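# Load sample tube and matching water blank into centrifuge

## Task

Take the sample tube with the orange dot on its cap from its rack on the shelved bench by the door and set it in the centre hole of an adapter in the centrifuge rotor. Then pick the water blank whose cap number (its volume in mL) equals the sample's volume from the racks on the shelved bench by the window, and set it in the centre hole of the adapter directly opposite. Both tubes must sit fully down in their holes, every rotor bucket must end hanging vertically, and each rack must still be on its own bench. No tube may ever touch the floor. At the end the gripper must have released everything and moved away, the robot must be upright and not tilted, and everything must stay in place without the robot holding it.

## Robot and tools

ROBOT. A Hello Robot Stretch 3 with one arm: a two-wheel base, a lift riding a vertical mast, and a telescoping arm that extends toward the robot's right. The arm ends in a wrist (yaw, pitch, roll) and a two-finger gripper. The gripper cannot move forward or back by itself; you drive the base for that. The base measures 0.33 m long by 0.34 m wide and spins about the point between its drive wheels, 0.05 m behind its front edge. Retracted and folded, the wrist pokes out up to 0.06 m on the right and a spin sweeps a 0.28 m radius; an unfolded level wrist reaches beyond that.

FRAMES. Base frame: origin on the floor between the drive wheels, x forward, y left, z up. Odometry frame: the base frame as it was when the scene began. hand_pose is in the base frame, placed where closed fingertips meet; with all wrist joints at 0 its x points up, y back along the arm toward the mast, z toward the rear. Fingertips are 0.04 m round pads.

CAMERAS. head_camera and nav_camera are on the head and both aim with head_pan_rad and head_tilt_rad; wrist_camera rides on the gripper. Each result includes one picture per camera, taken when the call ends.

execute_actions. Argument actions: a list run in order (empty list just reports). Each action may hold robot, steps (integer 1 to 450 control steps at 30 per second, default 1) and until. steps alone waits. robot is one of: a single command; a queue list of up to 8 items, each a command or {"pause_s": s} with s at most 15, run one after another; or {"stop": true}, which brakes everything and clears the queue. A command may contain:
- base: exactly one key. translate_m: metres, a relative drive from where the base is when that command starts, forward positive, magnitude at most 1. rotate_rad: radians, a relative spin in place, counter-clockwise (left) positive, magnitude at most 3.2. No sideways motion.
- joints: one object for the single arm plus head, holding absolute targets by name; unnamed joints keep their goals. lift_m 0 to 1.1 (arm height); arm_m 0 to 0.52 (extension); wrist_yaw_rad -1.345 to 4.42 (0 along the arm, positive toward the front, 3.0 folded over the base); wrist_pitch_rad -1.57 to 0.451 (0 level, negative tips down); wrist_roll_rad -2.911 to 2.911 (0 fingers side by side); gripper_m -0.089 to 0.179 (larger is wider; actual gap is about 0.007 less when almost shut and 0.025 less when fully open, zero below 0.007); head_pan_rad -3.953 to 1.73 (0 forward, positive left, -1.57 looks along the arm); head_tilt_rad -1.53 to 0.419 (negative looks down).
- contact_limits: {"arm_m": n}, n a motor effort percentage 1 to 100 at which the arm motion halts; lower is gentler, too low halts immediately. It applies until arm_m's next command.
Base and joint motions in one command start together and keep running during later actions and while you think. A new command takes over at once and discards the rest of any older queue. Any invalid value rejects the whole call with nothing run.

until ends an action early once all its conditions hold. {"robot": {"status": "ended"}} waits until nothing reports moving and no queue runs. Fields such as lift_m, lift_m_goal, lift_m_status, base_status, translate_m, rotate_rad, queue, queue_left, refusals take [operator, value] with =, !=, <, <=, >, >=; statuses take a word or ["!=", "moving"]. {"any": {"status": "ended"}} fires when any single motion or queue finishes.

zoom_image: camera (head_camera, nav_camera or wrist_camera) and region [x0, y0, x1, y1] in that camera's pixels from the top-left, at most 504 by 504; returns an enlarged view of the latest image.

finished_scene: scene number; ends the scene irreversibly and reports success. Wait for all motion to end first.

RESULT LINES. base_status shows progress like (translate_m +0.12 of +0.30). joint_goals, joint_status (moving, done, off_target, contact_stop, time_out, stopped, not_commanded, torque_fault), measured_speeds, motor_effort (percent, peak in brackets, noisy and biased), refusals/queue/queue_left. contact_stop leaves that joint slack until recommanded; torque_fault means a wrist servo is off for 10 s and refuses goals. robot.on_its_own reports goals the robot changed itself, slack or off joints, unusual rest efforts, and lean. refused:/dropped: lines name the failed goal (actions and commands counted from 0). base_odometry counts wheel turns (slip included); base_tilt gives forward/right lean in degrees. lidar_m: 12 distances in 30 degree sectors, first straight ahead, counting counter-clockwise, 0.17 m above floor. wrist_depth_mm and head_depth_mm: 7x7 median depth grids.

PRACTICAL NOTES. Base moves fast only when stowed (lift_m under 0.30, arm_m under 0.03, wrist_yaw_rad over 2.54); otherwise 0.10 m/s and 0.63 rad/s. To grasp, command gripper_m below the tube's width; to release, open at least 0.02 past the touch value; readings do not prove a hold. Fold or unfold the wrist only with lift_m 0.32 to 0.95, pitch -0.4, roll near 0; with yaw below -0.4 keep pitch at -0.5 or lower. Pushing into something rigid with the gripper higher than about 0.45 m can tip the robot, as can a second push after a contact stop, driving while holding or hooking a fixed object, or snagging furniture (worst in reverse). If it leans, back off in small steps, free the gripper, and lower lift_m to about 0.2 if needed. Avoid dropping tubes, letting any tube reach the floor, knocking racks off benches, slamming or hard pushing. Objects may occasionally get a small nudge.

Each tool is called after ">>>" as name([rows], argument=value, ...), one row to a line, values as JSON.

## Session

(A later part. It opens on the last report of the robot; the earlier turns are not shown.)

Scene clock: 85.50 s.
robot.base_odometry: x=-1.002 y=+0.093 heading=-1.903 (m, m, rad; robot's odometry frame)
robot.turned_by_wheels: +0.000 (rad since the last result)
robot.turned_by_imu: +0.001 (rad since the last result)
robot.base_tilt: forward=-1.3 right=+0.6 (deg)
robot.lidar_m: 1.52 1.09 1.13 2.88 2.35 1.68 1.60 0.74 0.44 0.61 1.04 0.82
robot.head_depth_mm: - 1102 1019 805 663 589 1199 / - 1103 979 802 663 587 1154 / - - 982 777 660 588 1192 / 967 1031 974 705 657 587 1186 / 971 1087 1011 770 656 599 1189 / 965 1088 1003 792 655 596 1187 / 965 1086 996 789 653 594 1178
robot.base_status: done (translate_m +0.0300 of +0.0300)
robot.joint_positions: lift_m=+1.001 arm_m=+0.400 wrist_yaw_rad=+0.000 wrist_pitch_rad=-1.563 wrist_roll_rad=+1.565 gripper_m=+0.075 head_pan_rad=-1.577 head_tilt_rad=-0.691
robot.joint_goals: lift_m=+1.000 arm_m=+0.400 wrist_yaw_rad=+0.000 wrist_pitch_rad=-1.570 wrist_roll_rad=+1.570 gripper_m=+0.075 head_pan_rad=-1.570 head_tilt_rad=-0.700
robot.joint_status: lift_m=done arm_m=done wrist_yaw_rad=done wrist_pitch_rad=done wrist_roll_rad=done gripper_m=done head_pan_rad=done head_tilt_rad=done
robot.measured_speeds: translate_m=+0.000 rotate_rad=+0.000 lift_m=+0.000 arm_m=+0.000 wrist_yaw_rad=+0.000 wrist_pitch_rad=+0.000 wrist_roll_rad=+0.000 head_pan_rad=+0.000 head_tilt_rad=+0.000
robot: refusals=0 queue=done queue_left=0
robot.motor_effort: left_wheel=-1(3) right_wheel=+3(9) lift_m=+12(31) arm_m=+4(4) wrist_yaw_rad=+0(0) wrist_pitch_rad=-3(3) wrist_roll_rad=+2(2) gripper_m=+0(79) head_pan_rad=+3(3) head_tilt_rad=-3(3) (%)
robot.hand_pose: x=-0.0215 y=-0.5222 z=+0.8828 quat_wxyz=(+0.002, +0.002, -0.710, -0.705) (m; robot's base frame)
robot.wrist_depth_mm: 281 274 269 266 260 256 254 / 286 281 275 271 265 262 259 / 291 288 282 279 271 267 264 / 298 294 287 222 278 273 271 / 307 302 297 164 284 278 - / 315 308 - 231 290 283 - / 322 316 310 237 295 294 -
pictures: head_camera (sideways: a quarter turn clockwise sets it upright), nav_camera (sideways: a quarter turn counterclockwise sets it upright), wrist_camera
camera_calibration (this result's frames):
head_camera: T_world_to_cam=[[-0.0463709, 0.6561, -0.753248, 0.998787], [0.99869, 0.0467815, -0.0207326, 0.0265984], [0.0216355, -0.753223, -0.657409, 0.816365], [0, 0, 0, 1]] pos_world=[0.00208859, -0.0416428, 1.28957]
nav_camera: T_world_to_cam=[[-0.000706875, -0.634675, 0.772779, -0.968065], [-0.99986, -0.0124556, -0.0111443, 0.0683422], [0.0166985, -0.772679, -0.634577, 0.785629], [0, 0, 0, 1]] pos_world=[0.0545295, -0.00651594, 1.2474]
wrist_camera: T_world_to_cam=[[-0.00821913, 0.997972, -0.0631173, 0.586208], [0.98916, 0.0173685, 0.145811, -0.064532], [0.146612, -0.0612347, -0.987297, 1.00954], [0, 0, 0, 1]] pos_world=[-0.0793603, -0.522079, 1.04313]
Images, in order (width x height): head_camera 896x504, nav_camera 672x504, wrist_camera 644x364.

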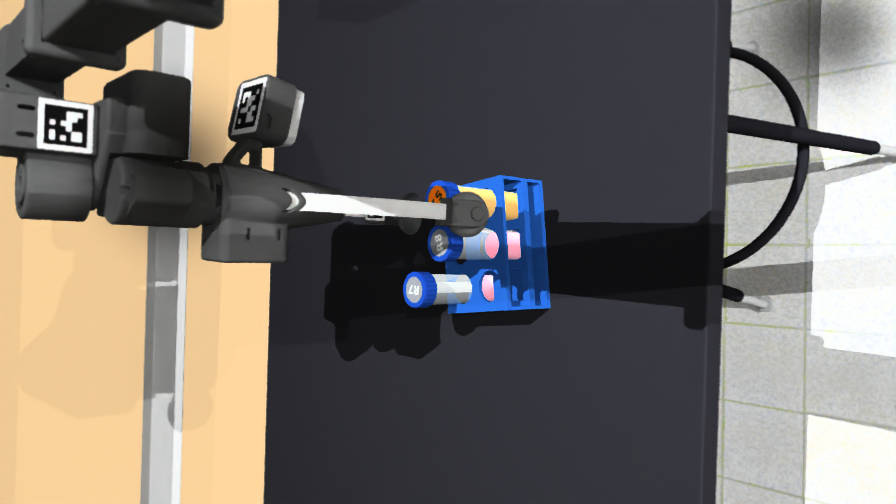

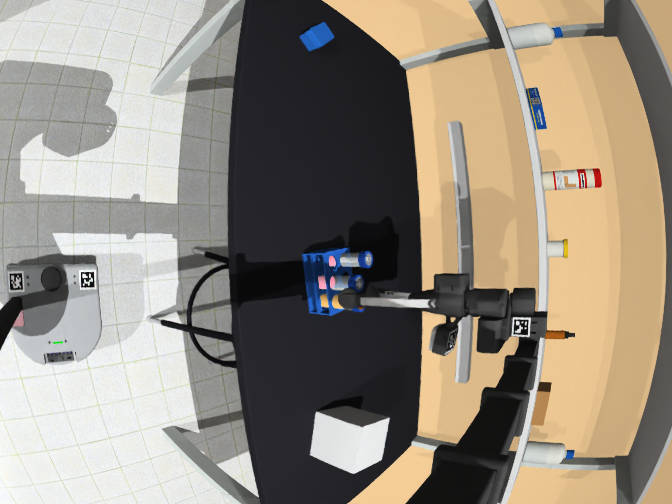

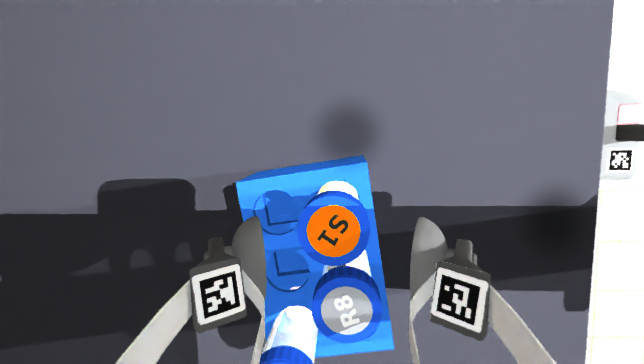

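>>> execute_actions([
  {"robot":{"joints":{"lift_m":0.945,"arm_m":0.405}},"steps":450,"until":{"robot":{"status":"ended"}}},
])

Scene clock: 91.53 s.
robot.base_odometry: x=-1.002 y=+0.093 heading=-1.903 (m, m, rad; robot's odometry frame)
robot.turned_by_wheels: +0.000 (rad since the last result)
robot.turned_by_imu: +0.000 (rad since the last result)
robot.base_tilt: forward=-1.3 right=+0.6 (deg)
robot.lidar_m: 1.52 1.10 1.13 2.89 2.36 1.68 1.61 0.74 0.44 0.60 1.04 0.81
robot.head_depth_mm: 951 - 983 807 664 590 1200 / 936 - 987 802 663 589 1156 / 953 - 981 791 661 587 1198 / 969 1088 973 704 659 586 1187 / 968 1090 1004 771 657 597 1184 / 966 1088 1005 793 655 597 1183 / 968 1091 996 790 655 595 1184
robot.base_status: done (translate_m +0.0300 of +0.0300)
robot.joint_positions: lift_m=+0.951 arm_m=+0.405 wrist_yaw_rad=+0.000 wrist_pitch_rad=-1.560 wrist_roll_rad=+1.566 gripper_m=+0.075 head_pan_rad=-1.577 head_tilt_rad=-0.691
robot.joint_goals: lift_m=+0.951 arm_m=+0.405 wrist_yaw_rad=+0.000 wrist_pitch_rad=-1.570 wrist_roll_rad=+1.570 gripper_m=+0.075 head_pan_rad=-1.570 head_tilt_rad=-0.700
robot.joint_status: lift_m=contact_stop arm_m=done wrist_yaw_rad=done wrist_pitch_rad=done wrist_roll_rad=done gripper_m=done head_pan_rad=done head_tilt_rad=done
robot.measured_speeds: translate_m=+0.000 rotate_rad=+0.000 lift_m=+0.002 arm_m=+0.000 wrist_yaw_rad=+0.000 wrist_pitch_rad=+0.000 wrist_roll_rad=+0.000 head_pan_rad=+0.000 head_tilt_rad=+0.000
robot: refusals=0 queue=dropped queue_left=0
robot.on_its_own: lift_m is slack since a contact_stop, until your next command for it (your +0.945 is given up)
robot.motor_effort: left_wheel=-2(2) right_wheel=+5(7) lift_m=+20(19) arm_m=+5(4) wrist_yaw_rad=+0(0) wrist_pitch_rad=-4(4) wrist_roll_rad=+1(2) gripper_m=-3(2) head_pan_rad=+3(3) head_tilt_rad=-2(3) (%)
robot.hand_pose: x=-0.0215 y=-0.5279 z=+0.8337 quat_wxyz=(+0.002, +0.001, -0.711, -0.704) (m; robot's base frame)
robot.wrist_depth_mm: 234 230 225 220 216 213 209 / 240 235 231 226 222 216 213 / 245 239 235 230 225 222 217 / 251 246 238 178 229 226 221 / 255 250 238 119 233 231 226 / 261 258 186 118 117 235 230 / 269 263 256 133 182 242 237
pictures: head_camera (sideways: a quarter turn clockwise sets it upright), nav_camera (sideways: a quarter turn counterclockwise sets it upright), wrist_camera
camera_calibration (this result's frames):
head_camera: T_world_to_cam=[[-0.0463727, 0.656163, -0.753193, 0.998715], [0.99869, 0.0467867, -0.0207281, 0.0265926], [0.0216384, -0.753168, -0.657473, 0.816448], [0, 0, 0, 1]] pos_world=[0.00208874, -0.0416418, 1.28957]
nav_camera: T_world_to_cam=[[-0.000705082, -0.63474, 0.772726, -0.967995], [-0.99986, -0.0124582, -0.0111458, 0.0683442], [0.0167015, -0.772626, -0.634642, 0.785714], [0, 0, 0, 1]] pos_world=[0.0545296, -0.0065112, 1.2474]
wrist_camera: T_world_to_cam=[[-0.00658961, 0.997785, -0.0661916, 0.591382], [0.989185, 0.0162032, 0.145773, -0.0578441], [0.146523, -0.0645151, -0.987101, 0.958739], [0, 0, 0, 1]] pos_world=[-0.0793615, -0.527281, 0.99395]
Images, in order (width x height): head_camera 896x504, nav_camera 672x504, wrist_camera 644x364.

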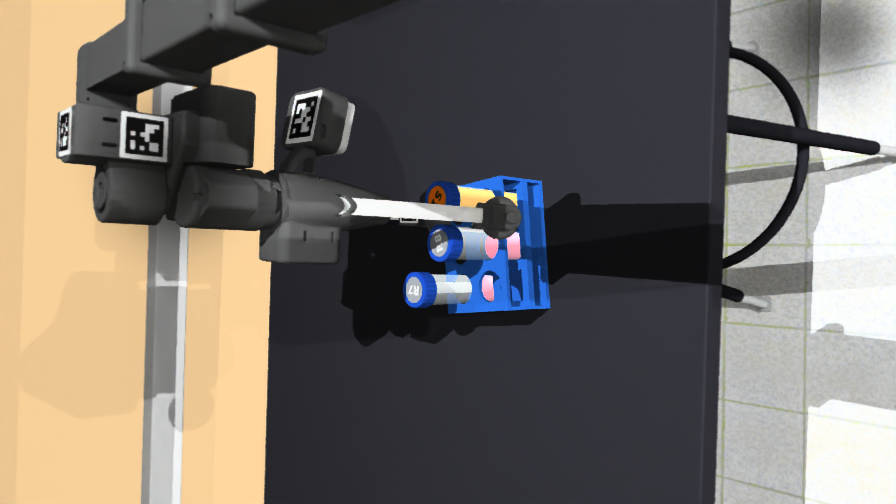

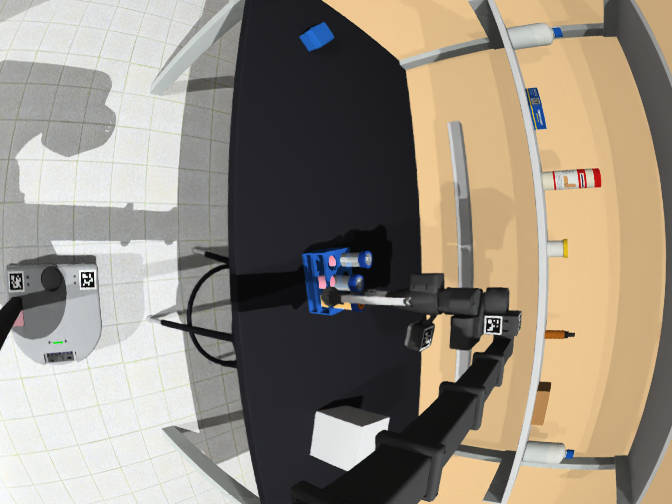

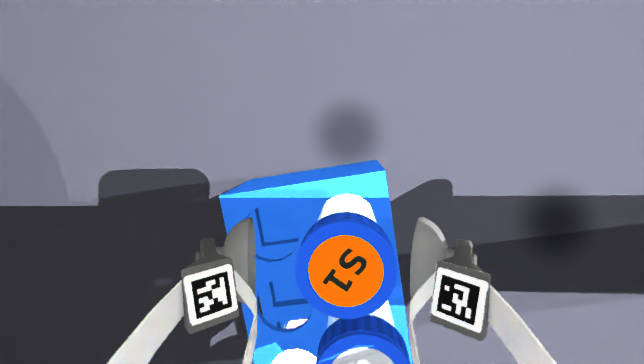

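>>> execute_actions([
  {"robot":[{"joints":{"lift_m":0.958}},{"base":{"translate_m":-0.012}},{"joints":{"gripper_m":0.015}},{"pause_s":1},{"joints":{"lift_m":1.09}}],"steps":450,"until":{"robot":{"queue":["!=","running"]}}},
])

Scene clock: 101.73 s.
robot.base_odometry: x=-0.999 y=+0.104 heading=-1.903 (m, m, rad; robot's odometry frame)
robot.turned_by_wheels: +0.000 (rad since the last result)
robot.turned_by_imu: +0.002 (rad since the last result)
robot.base_tilt: forward=-1.1 right=+0.9 (deg)
robot.lidar_m: 1.53 1.11 1.15 2.88 2.34 1.67 1.59 0.73 0.44 0.61 1.04 0.83
robot.head_depth_mm: 962 1029 1024 805 664 591 1197 / 966 1105 1016 803 662 588 1172 / - 1102 1016 777 661 588 1169 / 953 1101 1015 711 657 585 1195 / 969 1079 1004 750 656 597 1188 / 971 1086 1003 792 655 595 1185 / 969 1084 996 789 652 596 1179
robot.base_status: done (translate_m -0.0120 of -0.0120)
robot.joint_positions: lift_m=+1.089 arm_m=+0.405 wrist_yaw_rad=+0.000 wrist_pitch_rad=-1.567 wrist_roll_rad=+1.567 gripper_m=+0.015 head_pan_rad=-1.577 head_tilt_rad=-0.691
robot.joint_goals: lift_m=+1.090 arm_m=+0.405 wrist_yaw_rad=+0.000 wrist_pitch_rad=-1.570 wrist_roll_rad=+1.570 gripper_m=+0.015 head_pan_rad=-1.570 head_tilt_rad=-0.700
robot.joint_status: lift_m=done arm_m=done wrist_yaw_rad=done wrist_pitch_rad=done wrist_roll_rad=done gripper_m=done head_pan_rad=done head_tilt_rad=done
robot.measured_speeds: translate_m=+0.000 rotate_rad=+0.000 lift_m=+0.000 arm_m=+0.000 wrist_yaw_rad=+0.000 wrist_pitch_rad=+0.000 wrist_roll_rad=+0.000 head_pan_rad=+0.000 head_tilt_rad=+0.000
robot: refusals=0 queue=done queue_left=0
robot.motor_effort: left_wheel=-1(4) right_wheel=+2(5) lift_m=+31(33) arm_m=+5(4) wrist_yaw_rad=+0(1) wrist_pitch_rad=-2(4) wrist_roll_rad=+1(1) gripper_m=-8(84) head_pan_rad=+3(2) head_tilt_rad=-3(2) (%)
robot.hand_pose: x=-0.0215 y=-0.5263 z=+0.9718 quat_wxyz=(+0.002, +0.001, -0.708, -0.706) (m; robot's base frame)
robot.wrist_depth_mm: 368 362 355 351 342 342 - / 377 370 363 356 353 343 - / 385 380 372 364 360 354 - / 392 386 380 326 366 364 - / 403 395 387 166 372 370 - / 414 405 397 129 - 377 - / 420 415 407 398 395 388 -
pictures: head_camera (sideways: a quarter turn clockwise sets it upright), nav_camera (sideways: a quarter turn counterclockwise sets it upright), wrist_camera
camera_calibration (this result's frames):
head_camera: T_world_to_cam=[[-0.0463732, 0.656175, -0.753182, 0.998701], [0.99869, 0.0467879, -0.0207272, 0.0265915], [0.0216391, -0.753157, -0.657485, 0.816464], [0, 0, 0, 1]] pos_world=[0.00208877, -0.0416416, 1.28957]
nav_camera: T_world_to_cam=[[-0.000704632, -0.634753, 0.772715, -0.967981], [-0.99986, -0.0124588, -0.0111462, 0.0683446], [0.0167022, -0.772615, -0.634655, 0.78573], [0, 0, 0, 1]] pos_world=[0.0545296, -0.00651024, 1.2474]
wrist_camera: T_world_to_cam=[[-0.00666323, 0.998187, -0.0598116, 0.592936], [0.989184, 0.0153439, 0.145874, -0.0785576], [0.146527, -0.0581927, -0.987493, 1.09892], [0, 0, 0, 1]] pos_world=[-0.0793636, -0.526706, 1.1321]
Images, in order (width x height): head_camera 896x504, nav_camera 672x504, wrist_camera 644x364.

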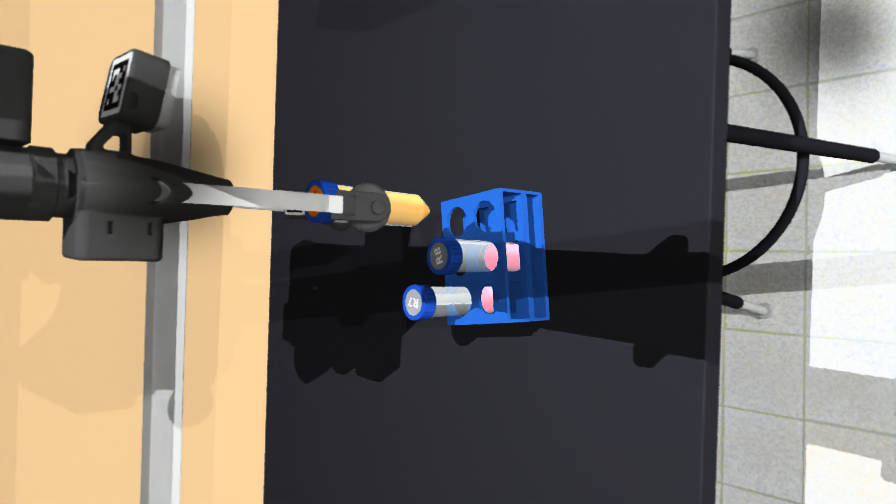

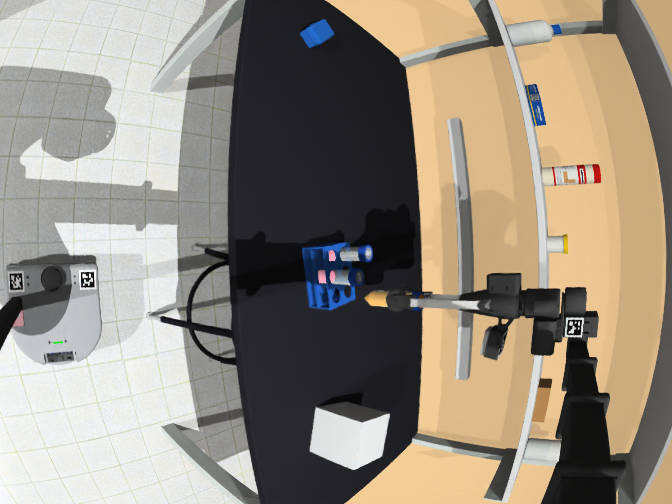

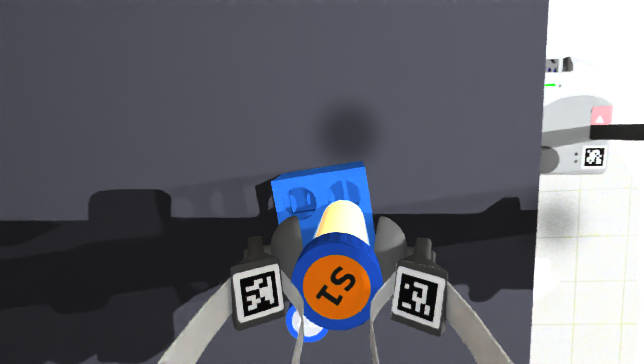

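>>> zoom_image(camera="head_camera", region=[290,150,560,340])

Region (290, 150, 560, 340) of head_camera's 896x504 image, scaled by 1.867, with more detail than that image has; it fills the top 355 rows of this view, and the rest is white.

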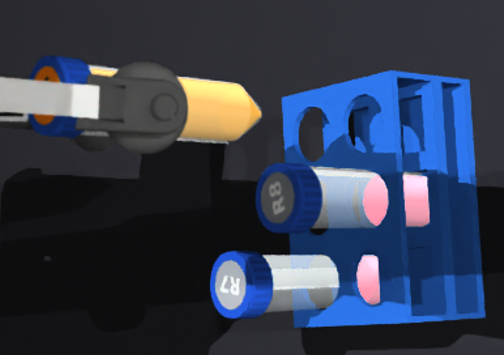

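>>> execute_actions([
  {"robot":[{"joints":{"arm_m":0.0}},{"base":{"rotate_rad":1.115}},{"base":{"translate_m":0.65}},{"base":{"translate_m":0.65}},{"base":{"rotate_rad":0.455}},{"joints":{"head_tilt_rad":-0.75}}],"steps":450,"until":{"robot":{"queue":["!=","running"]}}},
  {"steps":450,"until":{"robot":{"queue":["!=","running"]}}},
])

Scene clock: 134.97 s.
robot.base_odometry: x=-0.082 y=-0.818 heading=-0.334 (m, m, rad; robot's odometry frame)
robot.turned_by_wheels: +1.570 (rad since the last result)
robot.turned_by_imu: +1.584 (rad since the last result)
robot.base_tilt: forward=-1.2 right=+0.6 (deg)
robot.lidar_m: 1.73 2.44 2.40 2.20 2.27 1.95 1.52 0.33 0.23 0.22 0.23 0.31
robot.head_depth_mm: - - - - - 506 554 / - - - - - - 621 / 709 - - - - - - / 685 780 862 761 - - 559 / 686 782 848 761 - - 560 / 686 782 821 759 632 508 564 / 725 899 1034 700 575 508 566
robot.base_status: done (rotate_rad +0.4549 of +0.4550)
robot.joint_positions: lift_m=+1.089 arm_m=+0.000 wrist_yaw_rad=+0.000 wrist_pitch_rad=-1.567 wrist_roll_rad=+1.567 gripper_m=+0.015 head_pan_rad=-1.577 head_tilt_rad=-0.740
robot.joint_goals: lift_m=+1.090 arm_m=+0.000 wrist_yaw_rad=+0.000 wrist_pitch_rad=-1.570 wrist_roll_rad=+1.570 gripper_m=+0.015 head_pan_rad=-1.570 head_tilt_rad=-0.750
robot.joint_status: lift_m=done arm_m=done wrist_yaw_rad=done wrist_pitch_rad=done wrist_roll_rad=done gripper_m=done head_pan_rad=done head_tilt_rad=done
robot.measured_speeds: translate_m=+0.000 rotate_rad=+0.000 lift_m=+0.000 arm_m=+0.000 wrist_yaw_rad=+0.000 wrist_pitch_rad=+0.000 wrist_roll_rad=+0.000 head_pan_rad=+0.000 head_tilt_rad=+0.000
robot: refusals=0 queue=done queue_left=0
robot.motor_effort: left_wheel=-2(8) right_wheel=+3(6) lift_m=+32(32) arm_m=-5(5) wrist_yaw_rad=+0(0) wrist_pitch_rad=-2(1) wrist_roll_rad=+1(1) gripper_m=-7(8) head_pan_rad=+3(1) head_tilt_rad=-3(9) (%)
robot.hand_pose: x=-0.0215 y=-0.1221 z=+0.9718 quat_wxyz=(+0.002, +0.001, -0.708, -0.706) (m; robot's base frame)
robot.wrist_depth_mm: 386 320 388 - - - - / 372 326 387 - - - - / 380 335 390 865 - - - / 413 405 392 950 - - - / 401 402 391 166 - - - / 406 358 357 129 - - - / 453 366 422 - - - -
pictures: head_camera (sideways: a quarter turn clockwise sets it upright), nav_camera (sideways: a quarter turn counterclockwise sets it upright), wrist_camera
camera_calibration (this result's frames):
head_camera: T_world_to_cam=[[-0.04627, 0.692048, -0.720367, 0.955932], [0.998687, 0.0479052, -0.0181249, 0.0232024], [0.021966, -0.72026, -0.693356, 0.863119], [0, 0, 0, 1]] pos_world=[0.00209982, -0.0409917, 1.28749]
nav_camera: T_world_to_cam=[[-0.000817379, -0.671609, 0.740905, -0.92652], [-0.999855, -0.0120656, -0.0120402, 0.0695078], [0.0170258, -0.740807, -0.671502, 0.833657], [0, 0, 0, 1]] pos_world=[0.0545467, -0.00384119, 1.2471]
wrist_camera: T_world_to_cam=[[-0.0068534, 0.998186, -0.0598116, 0.189399], [0.989181, 0.0155324, 0.145874, -0.0847334], [0.146539, -0.0581648, -0.987493, 1.12245], [0, 0, 0, 1]] pos_world=[-0.0793679, -0.122453, 1.1321]
Images, in order (width x height): head_camera 896x504, nav_camera 672x504, wrist_camera 644x364.

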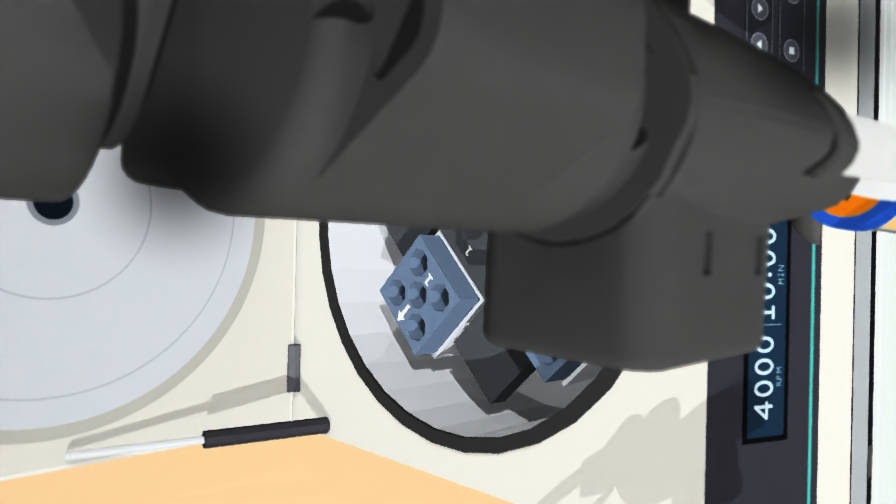

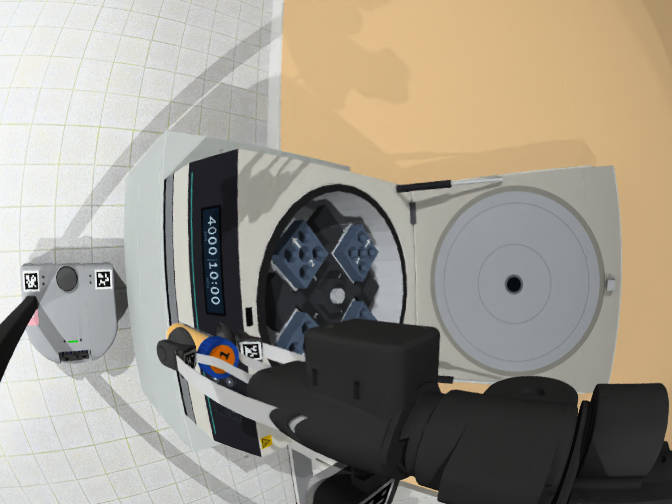

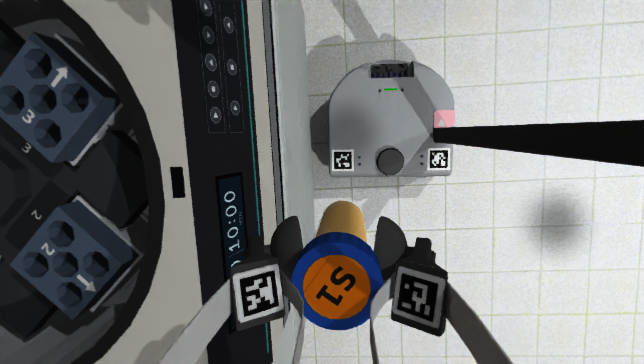

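>>> execute_actions([
  {"robot":{"base":{"translate_m":-0.09},"joints":{"arm_m":0.32,"lift_m":1.05}},"steps":450,"until":{"robot":{"status":"ended"}}},
])

Scene clock: 149.00 s.
robot.base_odometry: x=-0.167 y=-0.788 heading=-0.334 (m, m, rad; robot's odometry frame)
robot.turned_by_wheels: +0.000 (rad since the last result)
robot.turned_by_imu: +0.001 (rad since the last result)
robot.base_tilt: forward=-1.2 right=+0.7 (deg)
robot.lidar_m: 1.82 2.46 2.31 2.20 2.27 1.66 1.44 0.33 0.24 0.23 0.23 0.31
robot.head_depth_mm: 816 898 1058 757 584 511 561 / - 749 828 755 581 511 564 / - - 840 757 638 511 566 / 687 800 867 755 646 510 567 / 689 783 868 759 647 509 570 / 689 784 849 753 632 511 573 / 689 787 843 761 655 511 574
robot.base_status: done (translate_m -0.0900 of -0.0900)
robot.joint_positions: lift_m=+1.051 arm_m=+0.320 wrist_yaw_rad=+0.000 wrist_pitch_rad=-1.567 wrist_roll_rad=+1.567 gripper_m=+0.015 head_pan_rad=-1.577 head_tilt_rad=-0.741
robot.joint_goals: lift_m=+1.050 arm_m=+0.320 wrist_yaw_rad=+0.000 wrist_pitch_rad=-1.570 wrist_roll_rad=+1.570 gripper_m=+0.015 head_pan_rad=-1.570 head_tilt_rad=-0.750
robot.joint_status: lift_m=done arm_m=done wrist_yaw_rad=done wrist_pitch_rad=done wrist_roll_rad=done gripper_m=done head_pan_rad=done head_tilt_rad=done
robot.measured_speeds: translate_m=+0.000 rotate_rad=+0.000 lift_m=+0.000 arm_m=+0.000 wrist_yaw_rad=+0.000 wrist_pitch_rad=+0.000 wrist_roll_rad=+0.000 head_pan_rad=+0.000 head_tilt_rad=+0.000
robot: refusals=0 queue=done queue_left=0
robot.motor_effort: left_wheel=-2(4) right_wheel=+3(5) lift_m=+12(30) arm_m=+4(4) wrist_yaw_rad=+1(0) wrist_pitch_rad=-2(1) wrist_roll_rad=+2(2) gripper_m=-8(8) head_pan_rad=+2(3) head_tilt_rad=-3(3) (%)
robot.hand_pose: x=-0.0215 y=-0.4413 z=+0.9329 quat_wxyz=(+0.002, +0.001, -0.708, -0.706) (m; robot's base frame)
robot.wrist_depth_mm: 285 278 275 269 266 261 986 / 290 318 398 416 270 267 - / 304 360 350 349 345 272 - / 346 340 358 328 390 278 - / 369 374 363 167 417 284 - / 371 384 374 129 - 290 - / 361 387 381 348 375 298 -
pictures: head_camera (sideways: a quarter turn clockwise sets it upright), nav_camera (sideways: a quarter turn counterclockwise sets it upright), wrist_camera
camera_calibration (this result's frames):
head_camera: T_world_to_cam=[[-0.0462674, 0.692458, -0.719973, 0.955419], [0.998688, 0.0479152, -0.0180943, 0.0231624], [0.0219682, -0.719866, -0.693766, 0.863652], [0, 0, 0, 1]] pos_world=[0.00209986, -0.0409835, 1.28747]
nav_camera: T_world_to_cam=[[-0.000820074, -0.672031, 0.740523, -0.926022], [-0.999855, -0.0120585, -0.0120505, 0.0695212], [0.0170279, -0.740425, -0.671923, 0.834205], [0, 0, 0, 1]] pos_world=[0.0545469, -0.00381001, 1.2471]
wrist_camera: T_world_to_cam=[[-0.00652611, 0.998188, -0.0598115, 0.505726], [0.989186, 0.015208, 0.145874, -0.0742465], [0.146519, -0.0582127, -0.987493, 1.06542], [0, 0, 0, 1]] pos_world=[-0.0793603, -0.44166, 1.09317]
Images, in order (width x height): head_camera 896x504, nav_camera 672x504, wrist_camera 644x364.

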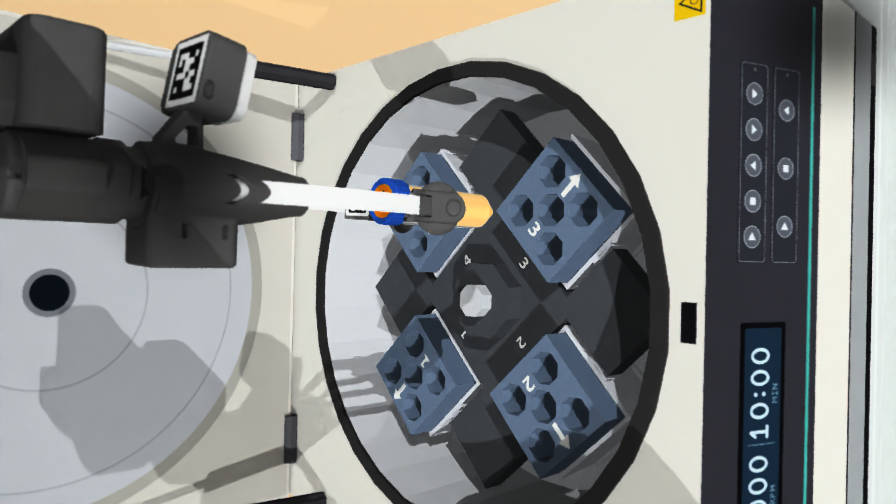

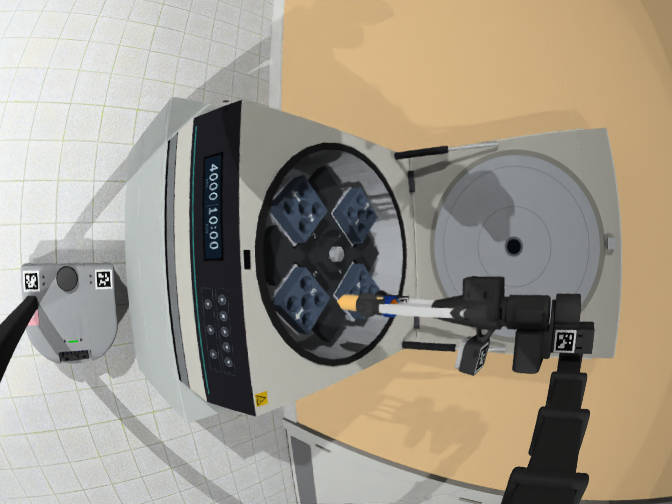

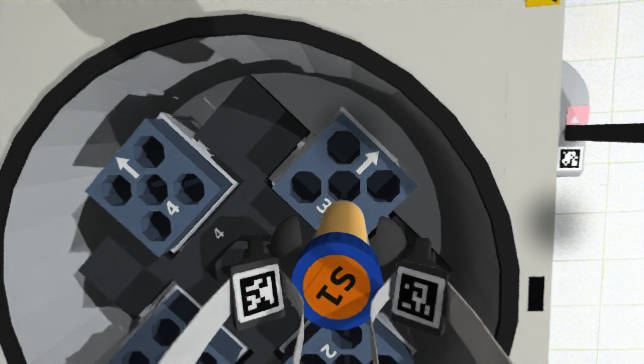

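>>> execute_actions([
  {"robot":{"joints":{"lift_m":0.96}},"steps":450,"until":{"robot":{"status":"ended"}}},
])

>>> zoom_image(camera="head_camera", region=[380,100,680,320])

Scene clock: 157.37 s.
robot.base_odometry: x=-0.167 y=-0.788 heading=-0.334 (m, m, rad; robot's odometry frame)
robot.turned_by_wheels: +0.000 (rad since the last result)
robot.turned_by_imu: +0.001 (rad since the last result)
robot.base_tilt: forward=-1.1 right=+0.5 (deg)
robot.lidar_m: 1.82 2.46 2.30 2.21 2.26 1.66 1.43 0.33 0.24 0.23 0.23 0.31
robot.head_depth_mm: 662 943 1058 755 584 512 563 / - - 819 756 582 510 564 / 665 - - 761 634 510 565 / 687 783 869 762 642 510 568 / 689 783 869 756 649 511 569 / 691 784 849 752 631 509 571 / 688 788 842 759 655 511 574
robot.base_status: done (translate_m -0.0900 of -0.0900)
robot.joint_positions: lift_m=+0.961 arm_m=+0.320 wrist_yaw_rad=+0.000 wrist_pitch_rad=-1.567 wrist_roll_rad=+1.567 gripper_m=+0.015 head_pan_rad=-1.577 head_tilt_rad=-0.741
robot.joint_goals: lift_m=+0.960 arm_m=+0.320 wrist_yaw_rad=+0.000 wrist_pitch_rad=-1.570 wrist_roll_rad=+1.570 gripper_m=+0.015 head_pan_rad=-1.570 head_tilt_rad=-0.750
robot.joint_status: lift_m=done arm_m=done wrist_yaw_rad=done wrist_pitch_rad=done wrist_roll_rad=done gripper_m=done head_pan_rad=done head_tilt_rad=done
robot.measured_speeds: translate_m=+0.000 rotate_rad=+0.000 lift_m=+0.000 arm_m=+0.000 wrist_yaw_rad=+0.000 wrist_pitch_rad=+0.000 wrist_roll_rad=+0.000 head_pan_rad=+0.000 head_tilt_rad=+0.000
robot: refusals=0 queue=done queue_left=0
robot.motor_effort: left_wheel=-2(2) right_wheel=+3(3) lift_m=+12(13) arm_m=+5(4) wrist_yaw_rad=+0(0) wrist_pitch_rad=-2(2) wrist_roll_rad=+2(1) gripper_m=-8(8) head_pan_rad=+2(2) head_tilt_rad=-3(3) (%)
robot.hand_pose: x=-0.0215 y=-0.4413 z=+0.8429 quat_wxyz=(+0.002, +0.001, -0.708, -0.706) (m; robot's base frame)
robot.wrist_depth_mm: 204 234 251 205 180 179 177 / 259 318 264 363 208 182 181 / 276 263 259 261 329 185 183 / 248 250 265 235 265 211 187 / 255 255 270 166 285 258 190 / 289 281 265 129 - 274 194 / 294 289 261 279 275 258 198
pictures: head_camera (sideways: a quarter turn clockwise sets it upright), nav_camera (sideways: a quarter turn counterclockwise sets it upright), wrist_camera
camera_calibration (this result's frames):
head_camera: T_world_to_cam=[[-0.0462675, 0.692458, -0.719973, 0.955419], [0.998687, 0.0479153, -0.0180943, 0.0231624], [0.0219683, -0.719866, -0.693766, 0.863652], [0, 0, 0, 1]] pos_world=[0.00209987, -0.0409835, 1.28747]
nav_camera: T_world_to_cam=[[-0.000819993, -0.672031, 0.740523, -0.926022], [-0.999855, -0.0120587, -0.0120505, 0.0695212], [0.017028, -0.740425, -0.671923, 0.834205], [0, 0, 0, 1]] pos_world=[0.0545469, -0.00381001, 1.2471]
wrist_camera: T_world_to_cam=[[-0.00652507, 0.998188, -0.0598116, 0.500344], [0.989186, 0.015207, 0.145874, -0.0611195], [0.146519, -0.058213, -0.987493, 0.976551], [0, 0, 0, 1]] pos_world=[-0.0793603, -0.44166, 1.00318]
Images, in order (width x height): head_camera 896x504, nav_camera 672x504, wrist_camera 644x364.

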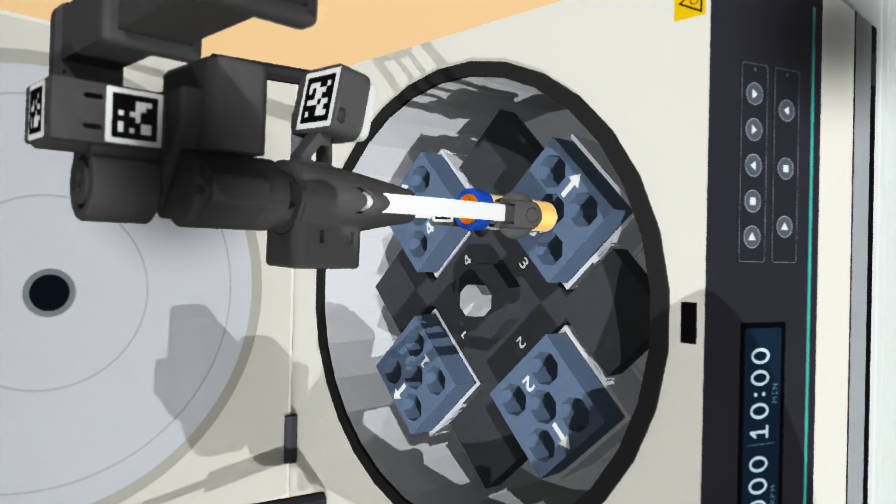

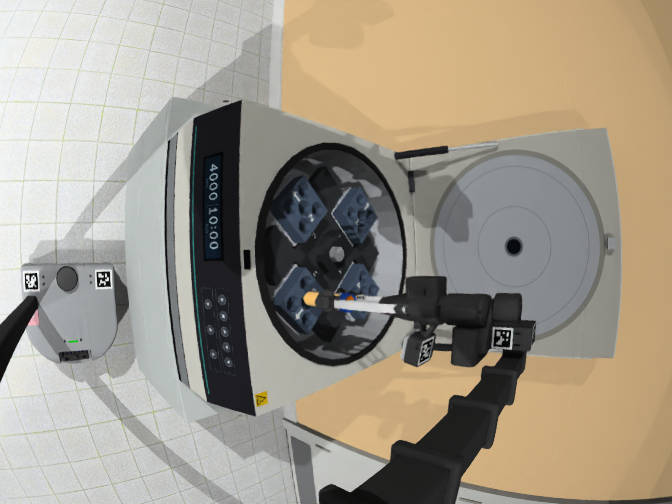

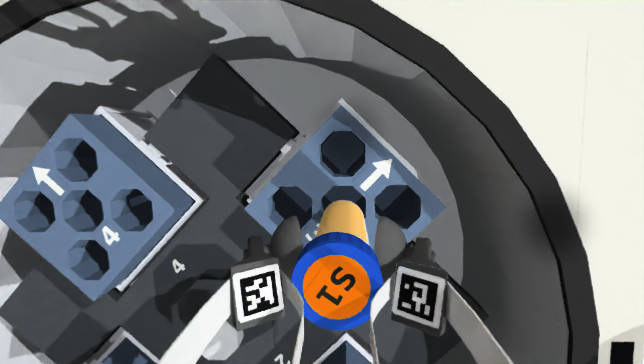

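Region (380, 100, 680, 320) of head_camera's 896x504 image, scaled by 1.680, with more detail than that image has; it fills the top 370 rows of this view, and the rest is white.

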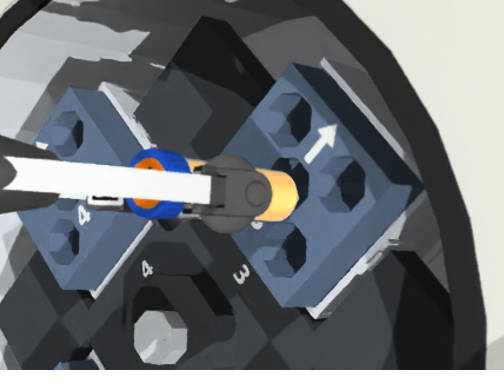

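>>> execute_actions([
  {"robot":{"joints":{"lift_m":0.92}},"steps":450,"until":{"robot":{"status":"ended"}}},
  {"robot":{"joints":{"lift_m":0.87}},"steps":450,"until":{"robot":{"status":"ended"}}},
])

Scene clock: 170.60 s.
robot.base_odometry: x=-0.167 y=-0.788 heading=-0.333 (m, m, rad; robot's odometry frame)
robot.turned_by_wheels: +0.000 (rad since the last result)
robot.turned_by_imu: +0.000 (rad since the last result)
robot.base_tilt: forward=-1.3 right=+0.5 (deg)
robot.lidar_m: 1.81 2.46 2.31 2.20 2.27 1.66 1.43 0.33 0.24 0.23 0.23 0.31
robot.head_depth_mm: 704 888 - 675 584 512 566 / 688 - - 734 582 510 569 / 689 - - 757 634 512 571 / 688 783 869 755 639 513 572 / 689 784 873 759 653 513 575 / 691 784 850 755 639 512 576 / 689 788 845 764 648 514 579
robot.base_status: done (translate_m -0.0900 of -0.0900)
robot.joint_positions: lift_m=+0.902 arm_m=+0.320 wrist_yaw_rad=+0.001 wrist_pitch_rad=-1.582 wrist_roll_rad=+1.566 gripper_m=+0.015 head_pan_rad=-1.577 head_tilt_rad=-0.741
robot.joint_goals: lift_m=+0.902 arm_m=+0.320 wrist_yaw_rad=+0.000 wrist_pitch_rad=-1.570 wrist_roll_rad=+1.570 gripper_m=+0.015 head_pan_rad=-1.570 head_tilt_rad=-0.750
robot.joint_status: lift_m=contact_stop arm_m=done wrist_yaw_rad=done wrist_pitch_rad=done wrist_roll_rad=done gripper_m=done head_pan_rad=done head_tilt_rad=done
robot.measured_speeds: translate_m=+0.000 rotate_rad=+0.005 lift_m=+0.000 arm_m=+0.001 wrist_yaw_rad=+0.000 wrist_pitch_rad=+0.000 wrist_roll_rad=+0.000 head_pan_rad=+0.000 head_tilt_rad=-0.024
robot: refusals=0 queue=dropped queue_left=0
robot.on_its_own: lift_m is slack since a contact_stop, until your next command for it (your +0.870 is given up)
robot.motor_effort: left_wheel=+0(3) right_wheel=+3(7) lift_m=+8(12) arm_m=+4(4) wrist_yaw_rad=-1(1) wrist_pitch_rad=+4(7) wrist_roll_rad=+2(1) gripper_m=-8(8) head_pan_rad=+2(3) head_tilt_rad=-2(3) (%)
robot.hand_pose: x=-0.0216 y=-0.4374 z=+0.7852 quat_wxyz=(+0.002, +0.001, -0.703, -0.711) (m; robot's base frame)
robot.wrist_depth_mm: 208 230 252 202 133 127 127 / 258 202 222 309 200 128 129 / 211 205 202 198 300 156 131 / 186 210 207 180 199 200 132 / 196 213 213 161 179 236 138 / 194 221 217 129 - 266 156 / 230 224 206 217 215 241 166
pictures: head_camera (sideways: a quarter turn clockwise sets it upright), nav_camera (sideways: a quarter turn counterclockwise sets it upright), wrist_camera
camera_calibration (this result's frames):
head_camera: T_world_to_cam=[[-0.0463135, 0.692862, -0.719581, 0.954908], [0.998684, 0.0479955, -0.0180637, 0.0231226], [0.022021, -0.719471, -0.694173, 0.864182], [0, 0, 0, 1]] pos_world=[0.00210278, -0.0409756, 1.28744]
nav_camera: T_world_to_cam=[[-0.000775459, -0.67245, 0.740142, -0.925526], [-0.999854, -0.0121218, -0.0120607, 0.0695345], [0.0170821, -0.740043, -0.672342, 0.83475], [0, 0, 0, 1]] pos_world=[0.0545473, -0.00377559, 1.2471]
wrist_camera: T_world_to_cam=[[-0.00729732, 0.998988, -0.0443846, 0.481201], [0.989176, 0.0137165, 0.146094, -0.0535715], [0.146554, -0.0428381, -0.988275, 0.927177], [0, 0, 0, 1]] pos_world=[-0.0793788, -0.44026, 0.94549]
Images, in order (width x height): head_camera 896x504, nav_camera 672x504, wrist_camera 644x364.

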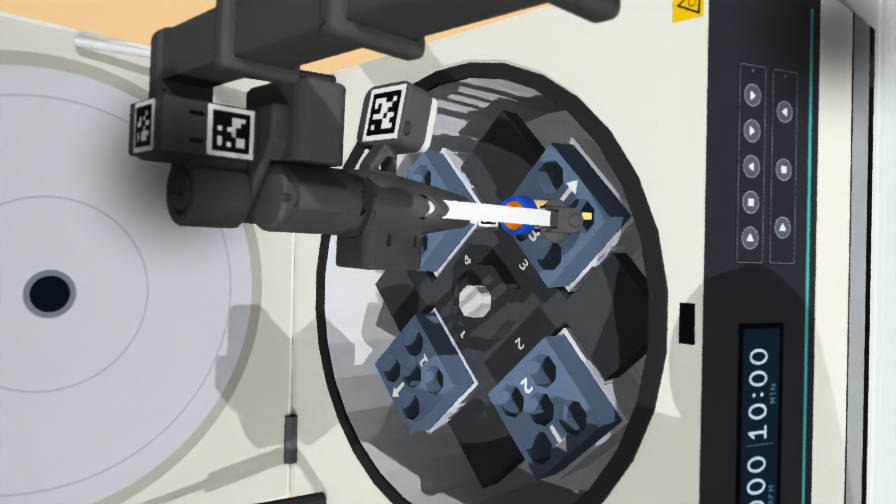

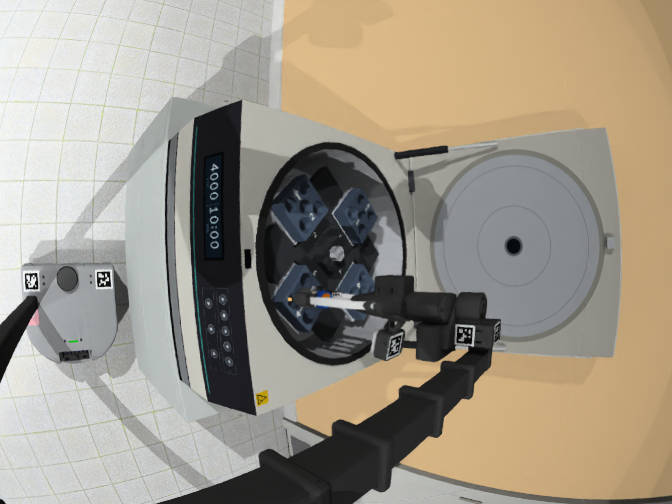

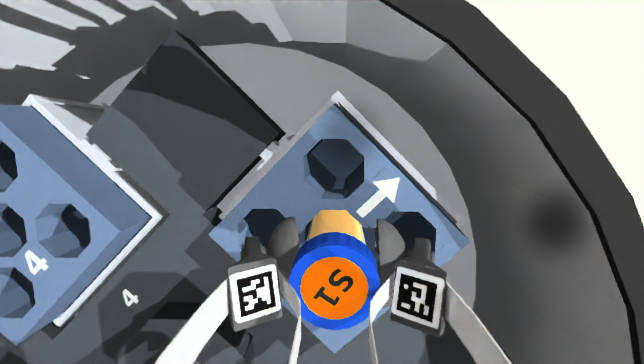

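>>> execute_actions([
  {"robot":[{"joints":{"lift_m":0.908}},{"joints":{"gripper_m":0.065}},{"pause_s":0.5},{"joints":{"lift_m":1.02}}],"steps":450,"until":{"robot":{"queue":["!=","running"]}}},
])

Scene clock: 176.83 s.
robot.base_odometry: x=-0.167 y=-0.788 heading=-0.333 (m, m, rad; robot's odometry frame)
robot.turned_by_wheels: +0.000 (rad since the last result)
robot.turned_by_imu: +0.001 (rad since the last result)
robot.base_tilt: forward=-1.1 right=+0.8 (deg)
robot.lidar_m: 1.81 2.45 2.31 2.20 2.27 1.66 1.43 0.33 0.24 0.23 0.23 0.31
robot.head_depth_mm: 680 918 1057 756 582 511 563 / - 780 824 755 580 510 565 / - - 828 759 633 511 566 / 689 767 870 760 633 511 569 / 689 786 872 760 650 511 571 / 688 787 851 756 638 511 574 / 689 786 839 762 656 511 576
robot.base_status: done (translate_m -0.0900 of -0.0900)
robot.joint_positions: lift_m=+1.019 arm_m=+0.320 wrist_yaw_rad=+0.000 wrist_pitch_rad=-1.569 wrist_roll_rad=+1.567 gripper_m=+0.065 head_pan_rad=-1.577 head_tilt_rad=-0.741
robot.joint_goals: lift_m=+1.020 arm_m=+0.320 wrist_yaw_rad=+0.000 wrist_pitch_rad=-1.570 wrist_roll_rad=+1.570 gripper_m=+0.065 head_pan_rad=-1.570 head_tilt_rad=-0.750
robot.joint_status: lift_m=done arm_m=done wrist_yaw_rad=done wrist_pitch_rad=done wrist_roll_rad=done gripper_m=done head_pan_rad=done head_tilt_rad=done
robot.measured_speeds: translate_m=+0.000 rotate_rad=+0.000 lift_m=+0.000 arm_m=+0.000 wrist_yaw_rad=+0.000 wrist_pitch_rad=+0.000 wrist_roll_rad=+0.000 head_pan_rad=+0.000 head_tilt_rad=+0.000
robot: refusals=0 queue=done queue_left=0
robot.motor_effort: left_wheel=-1(1) right_wheel=+2(8) lift_m=+31(34) arm_m=+4(3) wrist_yaw_rad=+0(1) wrist_pitch_rad=+0(4) wrist_roll_rad=+1(1) gripper_m=+0(81) head_pan_rad=+3(2) head_tilt_rad=-3(3) (%)
robot.hand_pose: x=-0.0215 y=-0.4407 z=+0.9019 quat_wxyz=(+0.002, +0.001, -0.707, -0.707) (m; robot's base frame)
robot.wrist_depth_mm: 252 248 249 239 237 235 968 / 259 317 366 413 240 240 983 / 310 322 318 318 325 243 611 / 325 306 325 295 349 248 - / 362 314 334 311 325 256 - / 352 345 - 333 329 258 - / 362 337 348 341 356 265 -
pictures: head_camera (sideways: a quarter turn clockwise sets it upright), nav_camera (sideways: a quarter turn counterclockwise sets it upright), wrist_camera
camera_calibration (this result's frames):
head_camera: T_world_to_cam=[[-0.0463184, 0.692889, -0.719555, 0.954874], [0.998684, 0.0480034, -0.0180617, 0.02312], [0.0220264, -0.719445, -0.694201, 0.864217], [0, 0, 0, 1]] pos_world=[0.00210309, -0.0409751, 1.28744]
nav_camera: T_world_to_cam=[[-0.000770735, -0.672478, 0.740117, -0.925493], [-0.999854, -0.0121286, -0.0120614, 0.0695354], [0.0170876, -0.740018, -0.67237, 0.834787], [0, 0, 0, 1]] pos_world=[0.0545474, -0.00377316, 1.2471]
wrist_camera: T_world_to_cam=[[-0.00662421, 0.998343, -0.0571532, 0.500907], [0.989185, 0.0149168, 0.145914, -0.0698987], [0.146525, -0.0555685, -0.987645, 1.03616], [0, 0, 0, 1]] pos_world=[-0.0793626, -0.441457, 1.06218]
Images, in order (width x height): head_camera 896x504, nav_camera 672x504, wrist_camera 644x364.

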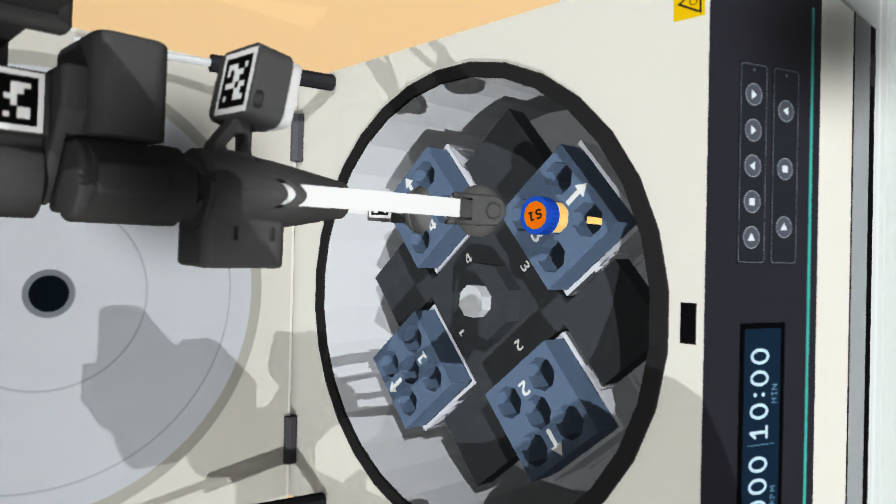

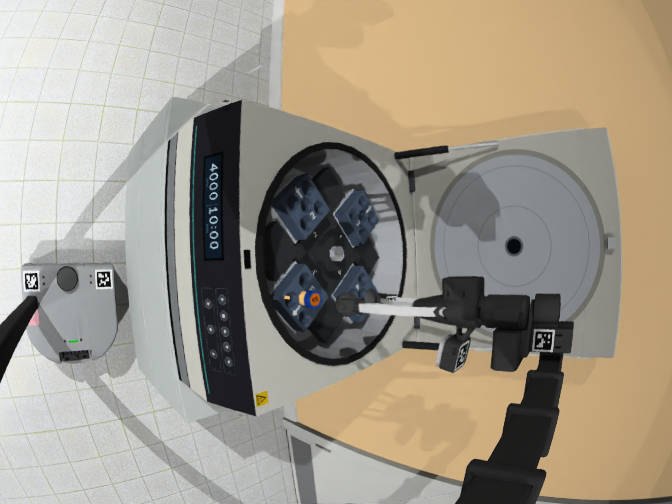

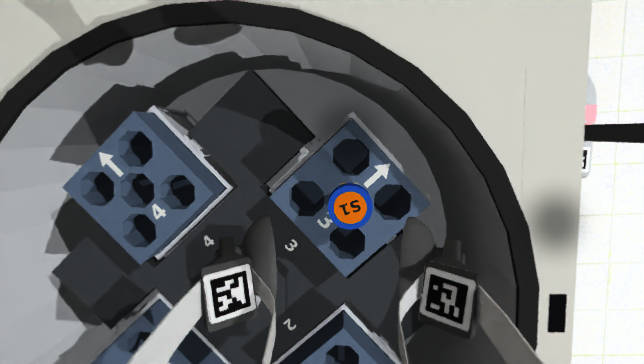

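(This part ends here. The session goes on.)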